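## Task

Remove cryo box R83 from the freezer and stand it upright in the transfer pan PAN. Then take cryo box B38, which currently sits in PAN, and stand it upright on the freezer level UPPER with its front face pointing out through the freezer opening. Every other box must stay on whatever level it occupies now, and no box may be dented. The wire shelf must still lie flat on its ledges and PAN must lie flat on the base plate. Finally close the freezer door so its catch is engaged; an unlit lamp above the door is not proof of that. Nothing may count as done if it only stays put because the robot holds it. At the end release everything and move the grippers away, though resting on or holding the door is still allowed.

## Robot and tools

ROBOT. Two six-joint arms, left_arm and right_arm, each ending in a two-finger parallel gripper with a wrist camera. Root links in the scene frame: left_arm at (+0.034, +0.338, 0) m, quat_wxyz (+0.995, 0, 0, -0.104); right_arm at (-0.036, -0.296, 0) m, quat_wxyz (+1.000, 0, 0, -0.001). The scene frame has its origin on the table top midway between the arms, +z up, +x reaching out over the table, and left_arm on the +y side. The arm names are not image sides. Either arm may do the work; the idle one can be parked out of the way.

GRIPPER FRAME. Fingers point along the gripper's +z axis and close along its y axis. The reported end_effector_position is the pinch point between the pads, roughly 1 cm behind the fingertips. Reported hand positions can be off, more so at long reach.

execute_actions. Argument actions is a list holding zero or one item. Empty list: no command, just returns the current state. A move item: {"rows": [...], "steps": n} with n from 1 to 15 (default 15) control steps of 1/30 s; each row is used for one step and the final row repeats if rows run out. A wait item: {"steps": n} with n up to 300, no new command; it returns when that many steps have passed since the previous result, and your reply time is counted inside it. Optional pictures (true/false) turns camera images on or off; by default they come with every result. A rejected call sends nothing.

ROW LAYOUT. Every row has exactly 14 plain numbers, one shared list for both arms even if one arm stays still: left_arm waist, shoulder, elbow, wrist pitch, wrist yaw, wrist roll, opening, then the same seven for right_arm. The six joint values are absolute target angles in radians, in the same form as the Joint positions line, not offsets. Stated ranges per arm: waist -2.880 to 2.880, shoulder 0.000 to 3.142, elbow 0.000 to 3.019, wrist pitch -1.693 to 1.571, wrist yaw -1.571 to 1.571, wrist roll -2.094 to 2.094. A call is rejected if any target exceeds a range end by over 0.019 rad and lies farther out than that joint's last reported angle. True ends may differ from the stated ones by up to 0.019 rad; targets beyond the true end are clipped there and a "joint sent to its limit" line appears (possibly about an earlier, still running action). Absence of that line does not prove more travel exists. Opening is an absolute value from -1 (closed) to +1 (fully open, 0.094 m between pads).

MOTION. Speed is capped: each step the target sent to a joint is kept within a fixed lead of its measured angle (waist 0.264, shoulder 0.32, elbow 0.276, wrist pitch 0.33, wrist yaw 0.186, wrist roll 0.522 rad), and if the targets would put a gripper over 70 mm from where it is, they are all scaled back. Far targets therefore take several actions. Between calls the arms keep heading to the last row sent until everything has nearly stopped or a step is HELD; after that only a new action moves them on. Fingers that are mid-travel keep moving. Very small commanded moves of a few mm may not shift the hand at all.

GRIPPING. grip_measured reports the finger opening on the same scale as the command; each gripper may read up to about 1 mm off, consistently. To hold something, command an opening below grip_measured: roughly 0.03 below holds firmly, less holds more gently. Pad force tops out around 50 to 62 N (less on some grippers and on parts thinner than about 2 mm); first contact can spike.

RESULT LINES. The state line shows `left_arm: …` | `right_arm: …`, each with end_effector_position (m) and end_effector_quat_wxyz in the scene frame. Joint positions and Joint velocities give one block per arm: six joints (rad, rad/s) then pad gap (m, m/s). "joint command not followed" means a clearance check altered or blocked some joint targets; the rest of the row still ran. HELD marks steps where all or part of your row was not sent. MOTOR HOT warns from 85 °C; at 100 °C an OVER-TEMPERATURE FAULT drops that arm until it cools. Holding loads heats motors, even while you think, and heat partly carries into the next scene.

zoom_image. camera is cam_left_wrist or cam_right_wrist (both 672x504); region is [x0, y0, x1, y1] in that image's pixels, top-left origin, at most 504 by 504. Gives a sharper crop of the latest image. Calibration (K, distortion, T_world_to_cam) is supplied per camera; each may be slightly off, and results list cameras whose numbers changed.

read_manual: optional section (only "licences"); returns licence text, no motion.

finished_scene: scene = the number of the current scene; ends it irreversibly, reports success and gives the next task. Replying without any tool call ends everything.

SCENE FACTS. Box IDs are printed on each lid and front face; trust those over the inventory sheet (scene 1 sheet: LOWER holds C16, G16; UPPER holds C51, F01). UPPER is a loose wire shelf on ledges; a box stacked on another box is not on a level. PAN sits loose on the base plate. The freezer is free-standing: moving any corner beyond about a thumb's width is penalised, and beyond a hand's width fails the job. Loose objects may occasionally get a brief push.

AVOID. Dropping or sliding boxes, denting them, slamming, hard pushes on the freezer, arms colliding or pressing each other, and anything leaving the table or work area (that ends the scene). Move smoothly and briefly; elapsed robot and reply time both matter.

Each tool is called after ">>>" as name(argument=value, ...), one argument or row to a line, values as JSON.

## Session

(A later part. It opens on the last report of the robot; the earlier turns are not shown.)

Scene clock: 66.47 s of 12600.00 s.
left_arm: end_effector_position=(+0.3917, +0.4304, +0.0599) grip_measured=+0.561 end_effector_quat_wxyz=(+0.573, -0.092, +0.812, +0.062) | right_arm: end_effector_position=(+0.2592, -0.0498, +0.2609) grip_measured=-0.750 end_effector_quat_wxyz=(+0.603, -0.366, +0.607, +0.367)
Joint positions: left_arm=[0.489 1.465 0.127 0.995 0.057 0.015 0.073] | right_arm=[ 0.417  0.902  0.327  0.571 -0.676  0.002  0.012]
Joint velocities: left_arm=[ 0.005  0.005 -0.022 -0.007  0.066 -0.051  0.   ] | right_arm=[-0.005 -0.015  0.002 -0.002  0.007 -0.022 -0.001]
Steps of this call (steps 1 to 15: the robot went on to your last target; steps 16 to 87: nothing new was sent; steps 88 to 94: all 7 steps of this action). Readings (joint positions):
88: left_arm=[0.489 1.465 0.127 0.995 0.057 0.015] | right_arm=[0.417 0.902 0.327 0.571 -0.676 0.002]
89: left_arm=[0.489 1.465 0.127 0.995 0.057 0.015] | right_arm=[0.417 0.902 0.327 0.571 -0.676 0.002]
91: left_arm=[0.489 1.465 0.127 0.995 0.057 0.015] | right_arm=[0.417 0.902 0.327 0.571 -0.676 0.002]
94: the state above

>>> execute_actions(
  actions=[
    {"rows":[[0.48,1.45,0.15,0.99,0.06,0.02,0.54,0.427,0.90,0.35,0.565,-0.673,0,-0.85],[0.48,1.41,0.17,0.96,0.06,0.02,0.54,0.427,0.90,0.35,0.565,-0.673,0,-0.85],[0.48,1.37,0.18,0.92,0.06,0.02,0.54,0.427,0.90,0.35,0.565,-0.673,0,-0.85],[0.48,1.33,0.19,0.875,0.06,0.02,0.54,0.427,0.90,0.35,0.565,-0.673,0,-0.85],[0.48,1.29,0.2,0.83,0.06,0.02,0.54,0.427,0.90,0.35,0.565,-0.673,0,-0.85],[0.48,1.25,0.21,0.78,0.06,0.02,0.54,0.427,0.90,0.35,0.565,-0.673,0,-0.85],[0.48,1.21,0.225,0.73,0.06,0.02,0.54,0.427,0.90,0.35,0.565,-0.673,0,-0.85],[0.48,1.17,0.24,0.675,0.06,0.02,0.54,0.427,0.90,0.35,0.565,-0.673,0,-0.85],[0.48,1.13,0.26,0.615,0.06,0.02,0.54,0.427,0.90,0.35,0.565,-0.673,0,-0.85],[0.48,1.09,0.28,0.555,0.06,0.02,0.54,0.427,0.90,0.35,0.565,-0.673,0,-0.85],[0.48,1.05,0.31,0.49,0.06,0.02,0.54,0.427,0.90,0.35,0.565,-0.673,0,-0.85],[0.48,1.02,0.35,0.42,0.06,0.02,0.54,0.427,0.90,0.35,0.565,-0.673,0,-0.85],[0.48,1.0,0.39,0.36,0.06,0.02,0.54,0.427,0.90,0.35,0.565,-0.673,0,-0.85],[0.48,1.0,0.43,0.32,0.06,0.02,0.54,0.427,0.90,0.35,0.565,-0.673,0,-0.85],[0.48,1.0,0.47,0.28,0.06,0.02,0.54,0.427,0.90,0.35,0.565,-0.673,0,-0.85]],"steps":15},
  ],
  pictures=false,
)

>>> execute_actions(
  actions=[
    {"rows":[[0.45,1.0,0.51,0.24,0.04,0.0,0.54,0.427,0.90,0.35,0.565,-0.673,0,-0.85],[0.42,1.0,0.55,0.2,0.02,0,0.54,0.427,0.90,0.35,0.565,-0.673,0,-0.85],[0.38,1.0,0.59,0.16,0,0,0.54,0.427,0.90,0.35,0.565,-0.673,0,-0.85],[0.34,1.0,0.63,0.12,-0.02,-0.02,0.54,0.427,0.90,0.35,0.565,-0.673,0,-0.85],[0.30,1.0,0.67,0.08,-0.04,-0.03,0.54,0.427,0.90,0.35,0.565,-0.673,0,-0.85],[0.26,1.0,0.71,0.04,-0.06,-0.04,0.54,0.427,0.90,0.35,0.565,-0.673,0,-0.85],[0.22,1.0,0.75,0.0,-0.08,-0.05,0.54,0.427,0.90,0.35,0.565,-0.673,0,-0.85],[0.18,1.0,0.79,-0.04,-0.1,-0.06,0.54,0.427,0.90,0.35,0.565,-0.673,0,-0.85],[0.14,1.0,0.83,-0.08,-0.12,-0.06,0.54,0.427,0.90,0.35,0.565,-0.673,0,-0.85],[0.10,1.0,0.87,-0.12,-0.14,-0.07,0.54,0.427,0.90,0.35,0.565,-0.673,0,-0.85],[0.06,1.0,0.91,-0.16,-0.16,-0.08,0.54,0.427,0.90,0.35,0.565,-0.673,0,-0.85],[0.02,1.02,0.95,-0.2,-0.18,-0.09,0.54,0.427,0.90,0.35,0.565,-0.673,0,-0.85],[-0.02,1.04,0.99,-0.22,-0.2,-0.09,0.54,0.427,0.90,0.35,0.565,-0.673,0,-0.85],[-0.06,1.07,1.03,-0.24,-0.22,-0.1,0.54,0.427,0.90,0.35,0.565,-0.673,0,-0.85],[-0.09,1.10,1.07,-0.25,-0.24,-0.11,0.54,0.427,0.90,0.35,0.565,-0.673,0,-0.85]],"steps":15},
  ],
  pictures=false,
)

>>> execute_actions(
  actions=[
    {"rows":[[-0.12,1.135,1.11,-0.255,-0.26,-0.12,0.54,0.427,0.90,0.35,0.565,-0.673,0,-0.85],[-0.14,1.17,1.15,-0.26,-0.28,-0.125,0.54,0.427,0.90,0.35,0.565,-0.673,0,-0.85],[-0.16,1.205,1.19,-0.265,-0.30,-0.13,0.54,0.427,0.90,0.35,0.565,-0.673,0,-0.85],[-0.175,1.24,1.23,-0.27,-0.318,-0.132,0.54,0.427,0.90,0.35,0.565,-0.673,0,-0.85],[-0.186,1.275,1.27,-0.275,-0.318,-0.132,0.54,0.427,0.90,0.35,0.565,-0.673,0,-0.85],[-0.186,1.31,1.31,-0.28,-0.318,-0.132,0.54,0.427,0.90,0.35,0.565,-0.673,0,-0.85],[-0.186,1.345,1.35,-0.29,-0.318,-0.132,0.54,0.427,0.90,0.35,0.565,-0.673,0,-0.85],[-0.186,1.38,1.39,-0.295,-0.318,-0.132,0.54,0.427,0.90,0.35,0.565,-0.673,0,-0.85],[-0.186,1.41,1.425,-0.30,-0.318,-0.132,0.54,0.427,0.90,0.35,0.565,-0.673,0,-0.85],[-0.186,1.44,1.455,-0.31,-0.318,-0.132,0.54,0.427,0.90,0.35,0.565,-0.673,0,-0.85],[-0.186,1.46,1.48,-0.315,-0.318,-0.132,0.54,0.427,0.90,0.35,0.565,-0.673,0,-0.85]],"steps":15},
  ],
  pictures=false,
)

>>> execute_actions(
  actions=[
    {"steps":20},
  ],
)

Scene clock: 81.83 s of 12600.00 s.
left_arm: end_effector_position=(+0.4241, +0.4398, +0.1603) grip_measured=+0.554 end_effector_quat_wxyz=(+0.583, -0.091, +0.805, +0.063) | right_arm: end_effector_position=(+0.2592, -0.0498, +0.2609) grip_measured=-0.750 end_effector_quat_wxyz=(+0.603, -0.366, +0.607, +0.367)
Joint positions: left_arm=[0.489 1.022 0.302 0.401 0.057 0.015 0.073] | right_arm=[ 0.417  0.902  0.327  0.571 -0.676  0.002  0.012]
Joint velocities: left_arm=[ 0.005 -0.405  0.838 -1.253 -0.037 -0.051  0.001] | right_arm=[-0.015  0.005  0.017 -0.002 -0.037  0.051  0.   ]
Steps of this call (steps 1 to 15: the robot went on to your last target; steps 16 to 446: nothing new was sent; steps 447 to 461: all 15 steps of this action). Readings (joint positions):
447: left_arm=[0.489 1.465 0.127 0.995 0.057 0.015] | right_arm=[0.417 0.902 0.327 0.571 -0.676 0.002]
448: left_arm=[0.489 1.462 0.128 0.991 0.057 0.015] | right_arm=[0.417 0.902 0.327 0.571 -0.676 0.002]
450: left_arm=[0.489 1.431 0.135 0.943 0.057 0.015] | right_arm=[0.417 0.902 0.327 0.571 -0.676 0.002]
454: left_arm=[0.489 1.278 0.162 0.772 0.057 0.015] | right_arm=[0.417 0.902 0.327 0.571 -0.676 0.002]
461: the state above

Scene clock: 82.33 s of 12600.00 s.
left_arm: end_effector_position=(+0.4989, +0.3141, +0.2659) grip_measured=+0.553 end_effector_quat_wxyz=(+0.541, -0.012, +0.840, +0.037) | right_arm: end_effector_position=(+0.2592, -0.0498, +0.2609) grip_measured=-0.750 end_effector_quat_wxyz=(+0.603, -0.366, +0.607, +0.367)
Joint positions: left_arm=[ 0.091  1.019  0.697 -0.11  -0.182 -0.028  0.073] | right_arm=[ 0.417  0.902  0.327  0.571 -0.676  0.002  0.012]
Joint velocities: left_arm=[-1.187  0.23   0.706 -0.877 -0.652 -0.198 -0.001] | right_arm=[ 0.005 -0.005  0.007  0.002  0.037  0.051  0.   ]
Steps of this call (steps 1 to 15: all 15 steps of this action). Readings (joint positions):
1: left_arm=[0.487 1.013 0.332 0.360 0.052 0.015] | right_arm=[0.417 0.902 0.327 0.571 -0.676 0.002]
2: left_arm=[0.481 1.010 0.364 0.323 0.041 0.015] | right_arm=[0.417 0.902 0.327 0.571 -0.676 0.002]
4: left_arm=[0.451 1.010 0.426 0.252 0.011 0.013] | right_arm=[0.417 0.902 0.327 0.571 -0.676 0.002]
8: left_arm=[0.342 1.010 0.533 0.125 -0.051 0.003] | right_arm=[0.417 0.902 0.327 0.571 -0.676 0.002]
15: the state above

Scene clock: 82.83 s of 12600.00 s.
left_arm: end_effector_position=(+0.6298, +0.1458, +0.3016) grip_measured=+0.553 end_effector_quat_wxyz=(+0.506, +0.054, +0.861, +0.011) | right_arm: end_effector_position=(+0.2592, -0.0498, +0.2609) grip_measured=-0.750 end_effector_quat_wxyz=(+0.603, -0.366, +0.607, +0.367)
Joint positions: left_arm=[-0.186  1.462  1.222 -0.296 -0.307 -0.094  0.073] | right_arm=[ 0.417  0.902  0.327  0.571 -0.676  0.002  0.012]
Joint velocities: left_arm=[ 0.005  0.327  0.549 -0.061  0.007 -0.022  0.   ] | right_arm=[-0.005  0.005  0.002  0.017  0.081 -0.037 -0.   ]
Steps of this call (steps 1 to 15: all 15 steps of this action). Readings (joint positions):
1: left_arm=[0.051 1.030 0.722 -0.137 -0.203 -0.035] | right_arm=[0.417 0.902 0.327 0.571 -0.676 0.002]
2: left_arm=[0.012 1.046 0.749 -0.160 -0.224 -0.041] | right_arm=[0.417 0.902 0.327 0.571 -0.676 0.002]
4: left_arm=[-0.060 1.093 0.811 -0.198 -0.267 -0.055] | right_arm=[0.417 0.902 0.327 0.571 -0.676 0.002]
8: left_arm=[-0.158 1.237 0.964 -0.253 -0.302 -0.078] | right_arm=[0.417 0.902 0.327 0.571 -0.676 0.002]
15: the state above

Scene clock: 83.50 s of 12600.00 s.
left_arm: end_effector_position=(+0.6595, +0.1346, +0.3989) grip_measured=+0.553 end_effector_quat_wxyz=(+0.568, +0.028, +0.822, -0.014) | right_arm: end_effector_position=(+0.2592, -0.0498, +0.2609) grip_measured=-0.750 end_effector_quat_wxyz=(+0.603, -0.366, +0.607, +0.367)
Joint positions: left_arm=[-0.186  1.477  1.407 -0.311 -0.313 -0.114  0.073] | right_arm=[ 0.417  0.902  0.327  0.571 -0.676  0.002  0.012]
Joint velocities: left_arm=[-0.015 -0.005 -0.007 -0.046  0.022 -0.037  0.   ] | right_arm=[ 0.005  0.005  0.007 -0.017  0.037 -0.037 -0.   ]
Steps of this call (steps 1 to 20: the robot went on to your last target). Readings (joint positions):
1: left_arm=[-0.186 1.471 1.238 -0.298 -0.307 -0.094] | right_arm=[0.417 0.902 0.327 0.571 -0.676 0.002]
2: left_arm=[-0.186 1.476 1.253 -0.300 -0.307 -0.095] | right_arm=[0.417 0.902 0.327 0.571 -0.676 0.002]
4: left_arm=[-0.186 1.477 1.275 -0.304 -0.308 -0.097] | right_arm=[0.417 0.902 0.327 0.571 -0.676 0.002]
8: left_arm=[-0.186 1.477 1.326 -0.308 -0.310 -0.101] | right_arm=[0.417 0.902 0.327 0.571 -0.676 0.002]
20: the state above
camera_calibration (this result's frames):
cam_left_wrist: T_world_to_cam=[[-0.0639468, -0.997566, -0.0277844, 0.189222], [-0.827005, 0.0685548, -0.557998, 0.764252], [0.558545, -0.0127044, -0.829377, 0.0861172], [0, 0, 0, 1]] pos_world=[0.596041, 0.137462, 0.503133]
cam_right_wrist: T_world_to_cam=[[0.889549, -0.456503, -0.0175404, -0.249199], [-0.281771, -0.518032, -0.807619, 0.260859], [0.359594, 0.723359, -0.589444, 0.217412], [0, 0, 0, 1]] pos_world=[0.216997, -0.135893, 0.334456]

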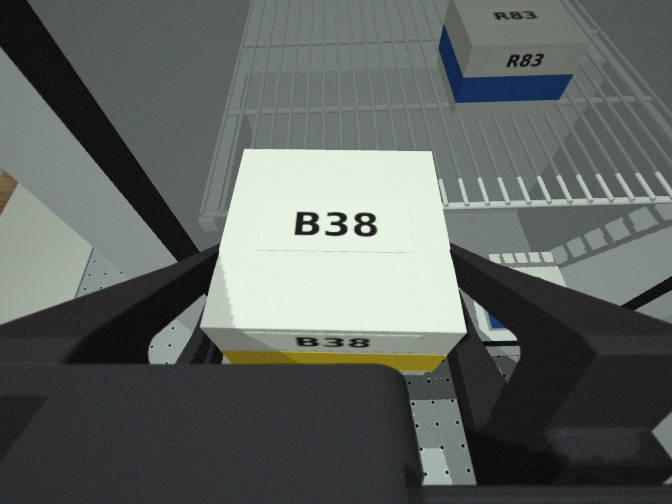

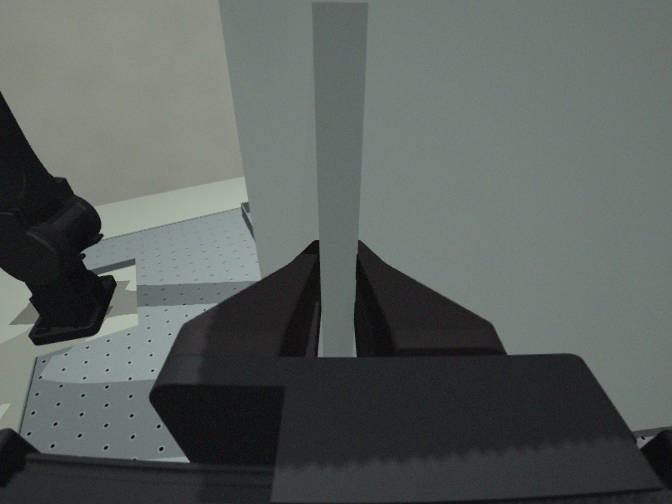

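>>> execute_actions(
  actions=[
    {"rows":[[-0.18,1.485,1.50,-0.31,-0.31,-0.1,0.54,0.427,0.90,0.35,0.565,-0.673,0,-0.85],[-0.176,1.50,1.52,-0.31,-0.305,-0.1,0.54,0.427,0.90,0.35,0.565,-0.673,0,-0.85],[-0.172,1.517,1.54,-0.31,-0.30,-0.1,0.54,0.427,0.90,0.35,0.565,-0.673,0,-0.85],[-0.168,1.534,1.56,-0.312,-0.30,-0.1,0.54,0.427,0.90,0.35,0.565,-0.673,0,-0.85],[-0.164,1.551,1.58,-0.314,-0.295,-0.09,0.54,0.427,0.90,0.35,0.565,-0.673,0,-0.85],[-0.16,1.568,1.60,-0.316,-0.295,-0.09,0.54,0.427,0.90,0.35,0.565,-0.673,0,-0.85],[-0.156,1.585,1.62,-0.318,-0.29,-0.09,0.54,0.427,0.90,0.35,0.565,-0.673,0,-0.85],[-0.152,1.602,1.64,-0.32,-0.29,-0.09,0.54,0.427,0.90,0.35,0.565,-0.673,0,-0.85],[-0.148,1.619,1.66,-0.322,-0.285,-0.09,0.54,0.427,0.90,0.35,0.565,-0.673,0,-0.85],[-0.144,1.636,1.68,-0.324,-0.285,-0.09,0.54,0.427,0.90,0.35,0.565,-0.673,0,-0.85],[-0.14,1.653,1.70,-0.326,-0.28,-0.087,0.54,0.427,0.90,0.35,0.565,-0.673,0,-0.85],[-0.136,1.67,1.72,-0.328,-0.28,-0.087,0.54,0.427,0.90,0.35,0.565,-0.673,0,-0.85],[-0.132,1.687,1.735,-0.33,-0.275,-0.087,0.54,0.427,0.90,0.35,0.565,-0.673,0,-0.85],[-0.128,1.70,1.745,-0.33,-0.275,-0.087,0.54,0.427,0.90,0.35,0.565,-0.673,0,-0.85]],"steps":15},
  ],
  pictures=false,
)

>>> execute_actions(
  actions=[
    {"steps":15},
  ],
)

Scene clock: 93.60 s of 12600.00 s.
left_arm: end_effector_position=(+0.7414, +0.1293, +0.4138) grip_measured=+0.553 end_effector_quat_wxyz=(+0.583, +0.019, +0.812, -0.019) | right_arm: end_effector_position=(+0.2592, -0.0498, +0.2609) grip_measured=-0.750 end_effector_quat_wxyz=(+0.603, -0.366, +0.607, +0.367)
Joint positions: left_arm=[-0.142  1.673  1.656 -0.321 -0.279 -0.105  0.073] | right_arm=[ 0.417  0.902  0.327  0.571 -0.676  0.002  0.012]
Joint velocities: left_arm=[ 0.132  0.396  0.315 -0.027  0.037 -0.022 -0.001] | right_arm=[-0.005 -0.005  0.002  0.007 -0.022  0.037  0.001]
Steps of this call (steps 1 to 15: the robot went on to your last target; steps 16 to 288: nothing new was sent; steps 289 to 303: all 15 steps of this action). Readings (joint positions):
289: left_arm=[-0.186 1.477 1.407 -0.312 -0.313 -0.116] | right_arm=[0.417 0.902 0.327 0.571 -0.676 0.002]
290: left_arm=[-0.186 1.478 1.409 -0.313 -0.312 -0.116] | right_arm=[0.417 0.902 0.327 0.571 -0.676 0.002]
292: left_arm=[-0.185 1.490 1.428 -0.313 -0.305 -0.116] | right_arm=[0.417 0.902 0.327 0.571 -0.676 0.002]
296: left_arm=[-0.175 1.553 1.520 -0.314 -0.294 -0.110] | right_arm=[0.417 0.902 0.327 0.571 -0.676 0.002]
303: the state above

Scene clock: 94.10 s of 12600.00 s.
left_arm: end_effector_position=(+0.7532, +0.1342, +0.3900) grip_measured=+0.553 end_effector_quat_wxyz=(+0.568, +0.019, +0.823, -0.010) | right_arm: end_effector_position=(+0.2592, -0.0498, +0.2609) grip_measured=-0.750 end_effector_quat_wxyz=(+0.603, -0.366, +0.607, +0.367)
Joint positions: left_arm=[-0.13   1.711  1.664 -0.33  -0.278 -0.103  0.073] | right_arm=[ 0.417  0.902  0.327  0.571 -0.676  0.002  0.012]
Joint velocities: left_arm=[-0.005 -0.015  0.002  0.002  0.007 -0.022  0.001] | right_arm=[-0.005  0.015  0.007  0.012  0.007 -0.037  0.   ]
Steps of this call (steps 1 to 15: the robot went on to your last target). Readings (joint positions):
1: left_arm=[-0.138 1.685 1.663 -0.321 -0.279 -0.105] | right_arm=[0.417 0.902 0.327 0.571 -0.676 0.002]
2: left_arm=[-0.134 1.694 1.664 -0.322 -0.279 -0.104] | right_arm=[0.417 0.902 0.327 0.571 -0.676 0.002]
4: left_arm=[-0.130 1.705 1.664 -0.327 -0.279 -0.104] | right_arm=[0.417 0.902 0.327 0.571 -0.676 0.002]
8: left_arm=[-0.130 1.711 1.664 -0.330 -0.278 -0.104] | right_arm=[0.417 0.902 0.327 0.571 -0.676 0.002]
15: the state above
camera_calibration (this result's frames):
cam_left_wrist: T_world_to_cam=[[-0.0444672, -0.998704, -0.0247388, 0.178926], [-0.828465, 0.0507031, -0.55774, 0.840212], [0.558272, -0.00430591, -0.829647, 0.0255142], [0, 0, 0, 1]] pos_world=[0.689799, 0.136203, 0.494214]
cam_right_wrist: T_world_to_cam=[[0.889549, -0.456503, -0.0175404, -0.249199], [-0.281771, -0.518032, -0.807619, 0.260859], [0.359594, 0.723359, -0.589444, 0.217412], [0, 0, 0, 1]] pos_world=[0.216997, -0.135893, 0.334456]

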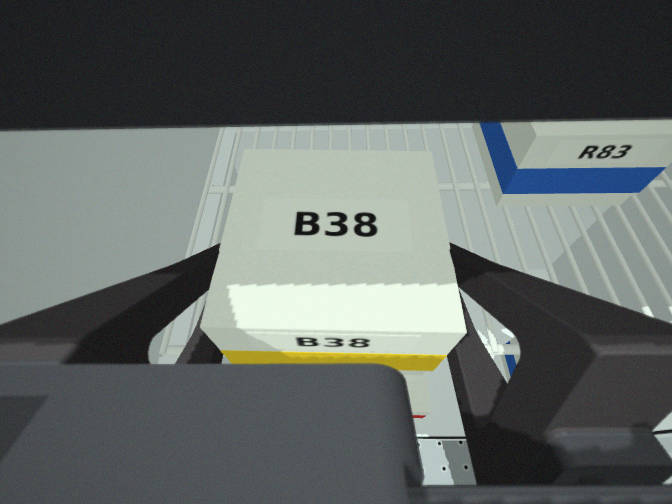

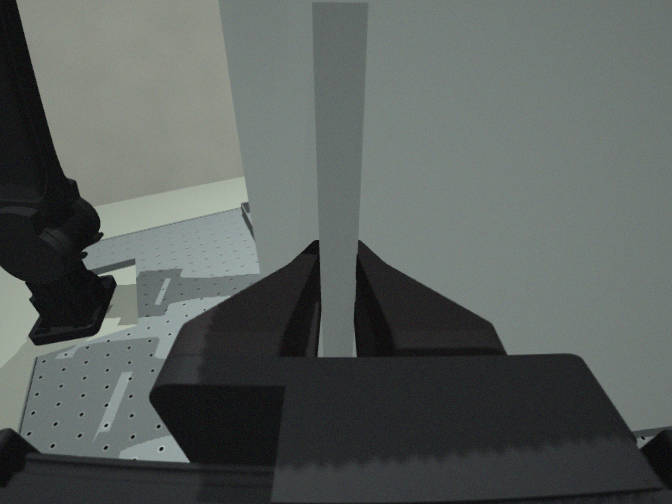

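>>> execute_actions(
  actions=[
    {"rows":[[-0.128,1.71,1.66,-0.30,-0.275,-0.087,0.54,0.427,0.90,0.35,0.565,-0.673,0,-0.85],[-0.128,1.71,1.655,-0.29,-0.275,-0.087,0.54,0.427,0.90,0.35,0.565,-0.673,0,-0.85],[-0.128,1.71,1.65,-0.28,-0.275,-0.087,0.54,0.427,0.90,0.35,0.565,-0.673,0,-0.85],[-0.128,1.71,1.645,-0.275,-0.275,-0.087,0.54,0.427,0.90,0.35,0.565,-0.673,0,-0.85],[-0.128,1.71,1.64,-0.27,-0.275,-0.087,0.54,0.427,0.90,0.35,0.565,-0.673,0,-0.85]],"steps":12},
  ],
)

Scene clock: 97.63 s of 12600.00 s.
left_arm: end_effector_position=(+0.7525, +0.1345, +0.3787) grip_measured=+0.553 end_effector_quat_wxyz=(+0.568, +0.019, +0.823, -0.010) | right_arm: end_effector_position=(+0.2592, -0.0498, +0.2609) grip_measured=-0.750 end_effector_quat_wxyz=(+0.603, -0.366, +0.607, +0.367)
Joint positions: left_arm=[-0.13   1.711  1.635 -0.303 -0.278 -0.103  0.073] | right_arm=[ 0.417  0.902  0.327  0.571 -0.676  0.002  0.012]
Joint velocities: left_arm=[-0.015 -0.015 -0.012  0.012 -0.022  0.081  0.   ] | right_arm=[ 0.005  0.005  0.007  0.007  0.051 -0.022 -0.   ]
Steps of this call (steps 1 to 15: the robot went on to your last target; steps 16 to 94: nothing new was sent; steps 95 to 106: all 12 steps of this action). Readings (joint positions):
95: left_arm=[-0.130 1.711 1.663 -0.330 -0.278 -0.103] | right_arm=[0.417 0.902 0.327 0.571 -0.676 0.002]
96: left_arm=[-0.130 1.711 1.662 -0.328 -0.278 -0.103] | right_arm=[0.417 0.902 0.327 0.571 -0.676 0.002]
98: left_arm=[-0.130 1.711 1.655 -0.316 -0.278 -0.103] | right_arm=[0.417 0.902 0.327 0.571 -0.676 0.002]
102: left_arm=[-0.130 1.711 1.639 -0.303 -0.278 -0.103] | right_arm=[0.417 0.902 0.327 0.571 -0.676 0.002]
106: the state above
camera_calibration (this result's frames):
cam_left_wrist: T_world_to_cam=[[-0.0444941, -0.998695, -0.0250709, 0.179017], [-0.829067, 0.0509152, -0.556827, 0.833362], [0.557376, -0.00399002, -0.83025, 0.0174036], [0, 0, 0, 1]] pos_world=[0.689178, 0.136422, 0.482976]
cam_right_wrist: T_world_to_cam=[[0.889549, -0.456503, -0.0175404, -0.249199], [-0.281771, -0.518032, -0.807619, 0.260859], [0.359594, 0.723359, -0.589444, 0.217412], [0, 0, 0, 1]] pos_world=[0.216997, -0.135893, 0.334456]

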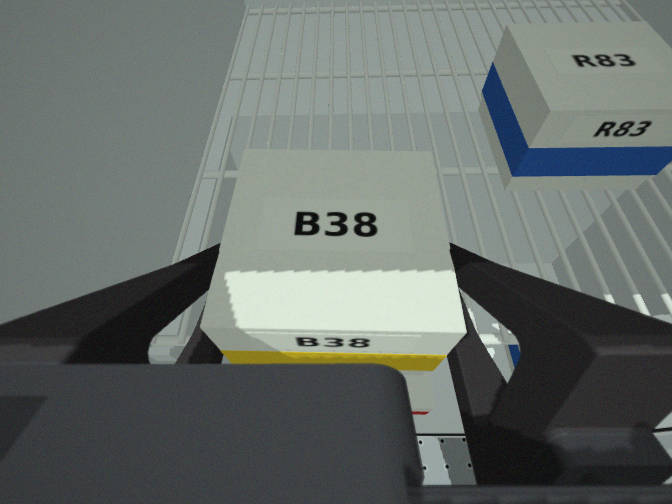

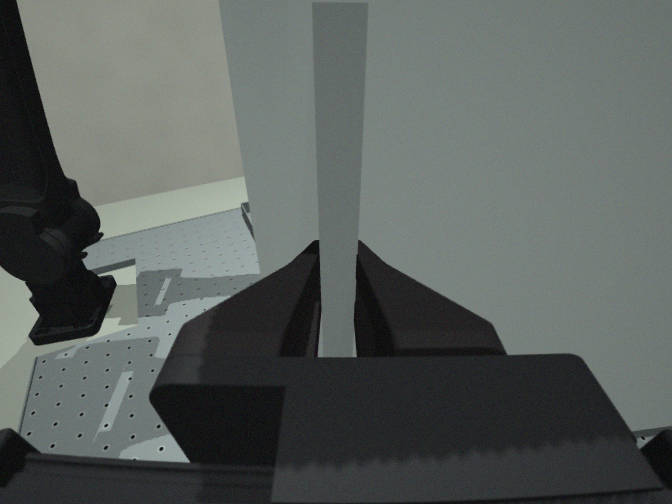

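>>> execute_actions(
  actions=[
    {"rows":[[-0.128,1.71,1.635,-0.25,-0.275,-0.087,0.54,0.427,0.90,0.35,0.565,-0.673,0,-0.85],[-0.128,1.71,1.63,-0.24,-0.275,-0.087,0.54,0.427,0.90,0.35,0.565,-0.673,0,-0.85],[-0.128,1.71,1.625,-0.235,-0.275,-0.087,0.54,0.427,0.90,0.35,0.565,-0.673,0,-0.85],[-0.128,1.71,1.62,-0.23,-0.275,-0.087,0.54,0.427,0.90,0.35,0.565,-0.673,0,-0.85],[-0.128,1.71,1.615,-0.225,-0.275,-0.087,0.54,0.427,0.90,0.35,0.565,-0.673,0,-0.85],[-0.128,1.71,1.61,-0.22,-0.275,-0.087,0.54,0.427,0.90,0.35,0.565,-0.673,0,-0.85]],"steps":12},
  ],
)

Scene clock: 101.73 s of 12600.00 s.
left_arm: end_effector_position=(+0.7543, +0.1339, +0.3766) grip_measured=+0.553 end_effector_quat_wxyz=(+0.580, +0.016, +0.814, -0.014) | right_arm: end_effector_position=(+0.2592, -0.0498, +0.2609) grip_measured=-0.750 end_effector_quat_wxyz=(+0.603, -0.366, +0.607, +0.367)
Joint positions: left_arm=[-0.13   1.711  1.611 -0.247 -0.278 -0.103  0.073] | right_arm=[ 0.417  0.902  0.327  0.571 -0.676  0.002  0.012]
Joint velocities: left_arm=[-0.005  0.005  0.007  0.017 -0.007 -0.022  0.001] | right_arm=[-0.015 -0.015 -0.007 -0.007 -0.022 -0.007 -0.001]
Steps of this call (steps 1 to 15: the robot went on to your last target; steps 16 to 90: nothing new was sent; then 0.70 s passed at rest; steps 91 to 102: all 12 steps of this action). Readings (joint positions):
91: left_arm=[-0.130 1.711 1.634 -0.297 -0.278 -0.103] | right_arm=[0.417 0.902 0.327 0.571 -0.676 0.002]
92: left_arm=[-0.130 1.711 1.633 -0.289 -0.278 -0.103] | right_arm=[0.417 0.902 0.327 0.571 -0.676 0.002]
94: left_arm=[-0.130 1.711 1.628 -0.272 -0.278 -0.103] | right_arm=[0.417 0.902 0.327 0.571 -0.676 0.002]
98: left_arm=[-0.130 1.711 1.613 -0.253 -0.278 -0.103] | right_arm=[0.417 0.902 0.327 0.571 -0.676 0.002]
102: the state above
camera_calibration (this result's frames):
cam_left_wrist: T_world_to_cam=[[-0.0440069, -0.998899, -0.0162324, 0.174749], [-0.81205, 0.0452302, -0.581832, 0.831064], [0.581926, -0.0124231, -0.813147, -0.00913392], [0, 0, 0, 1]] pos_world=[0.687871, 0.136854, 0.478949]
cam_right_wrist: T_world_to_cam=[[0.889549, -0.456503, -0.0175404, -0.249199], [-0.281771, -0.518032, -0.807619, 0.260859], [0.359594, 0.723359, -0.589444, 0.217412], [0, 0, 0, 1]] pos_world=[0.216997, -0.135893, 0.334456]

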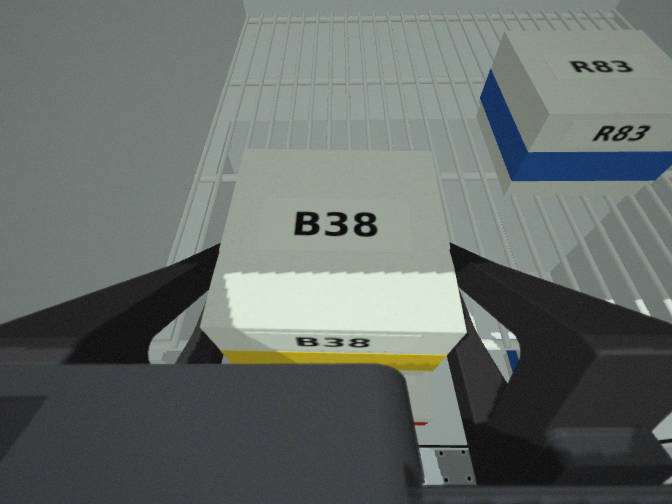

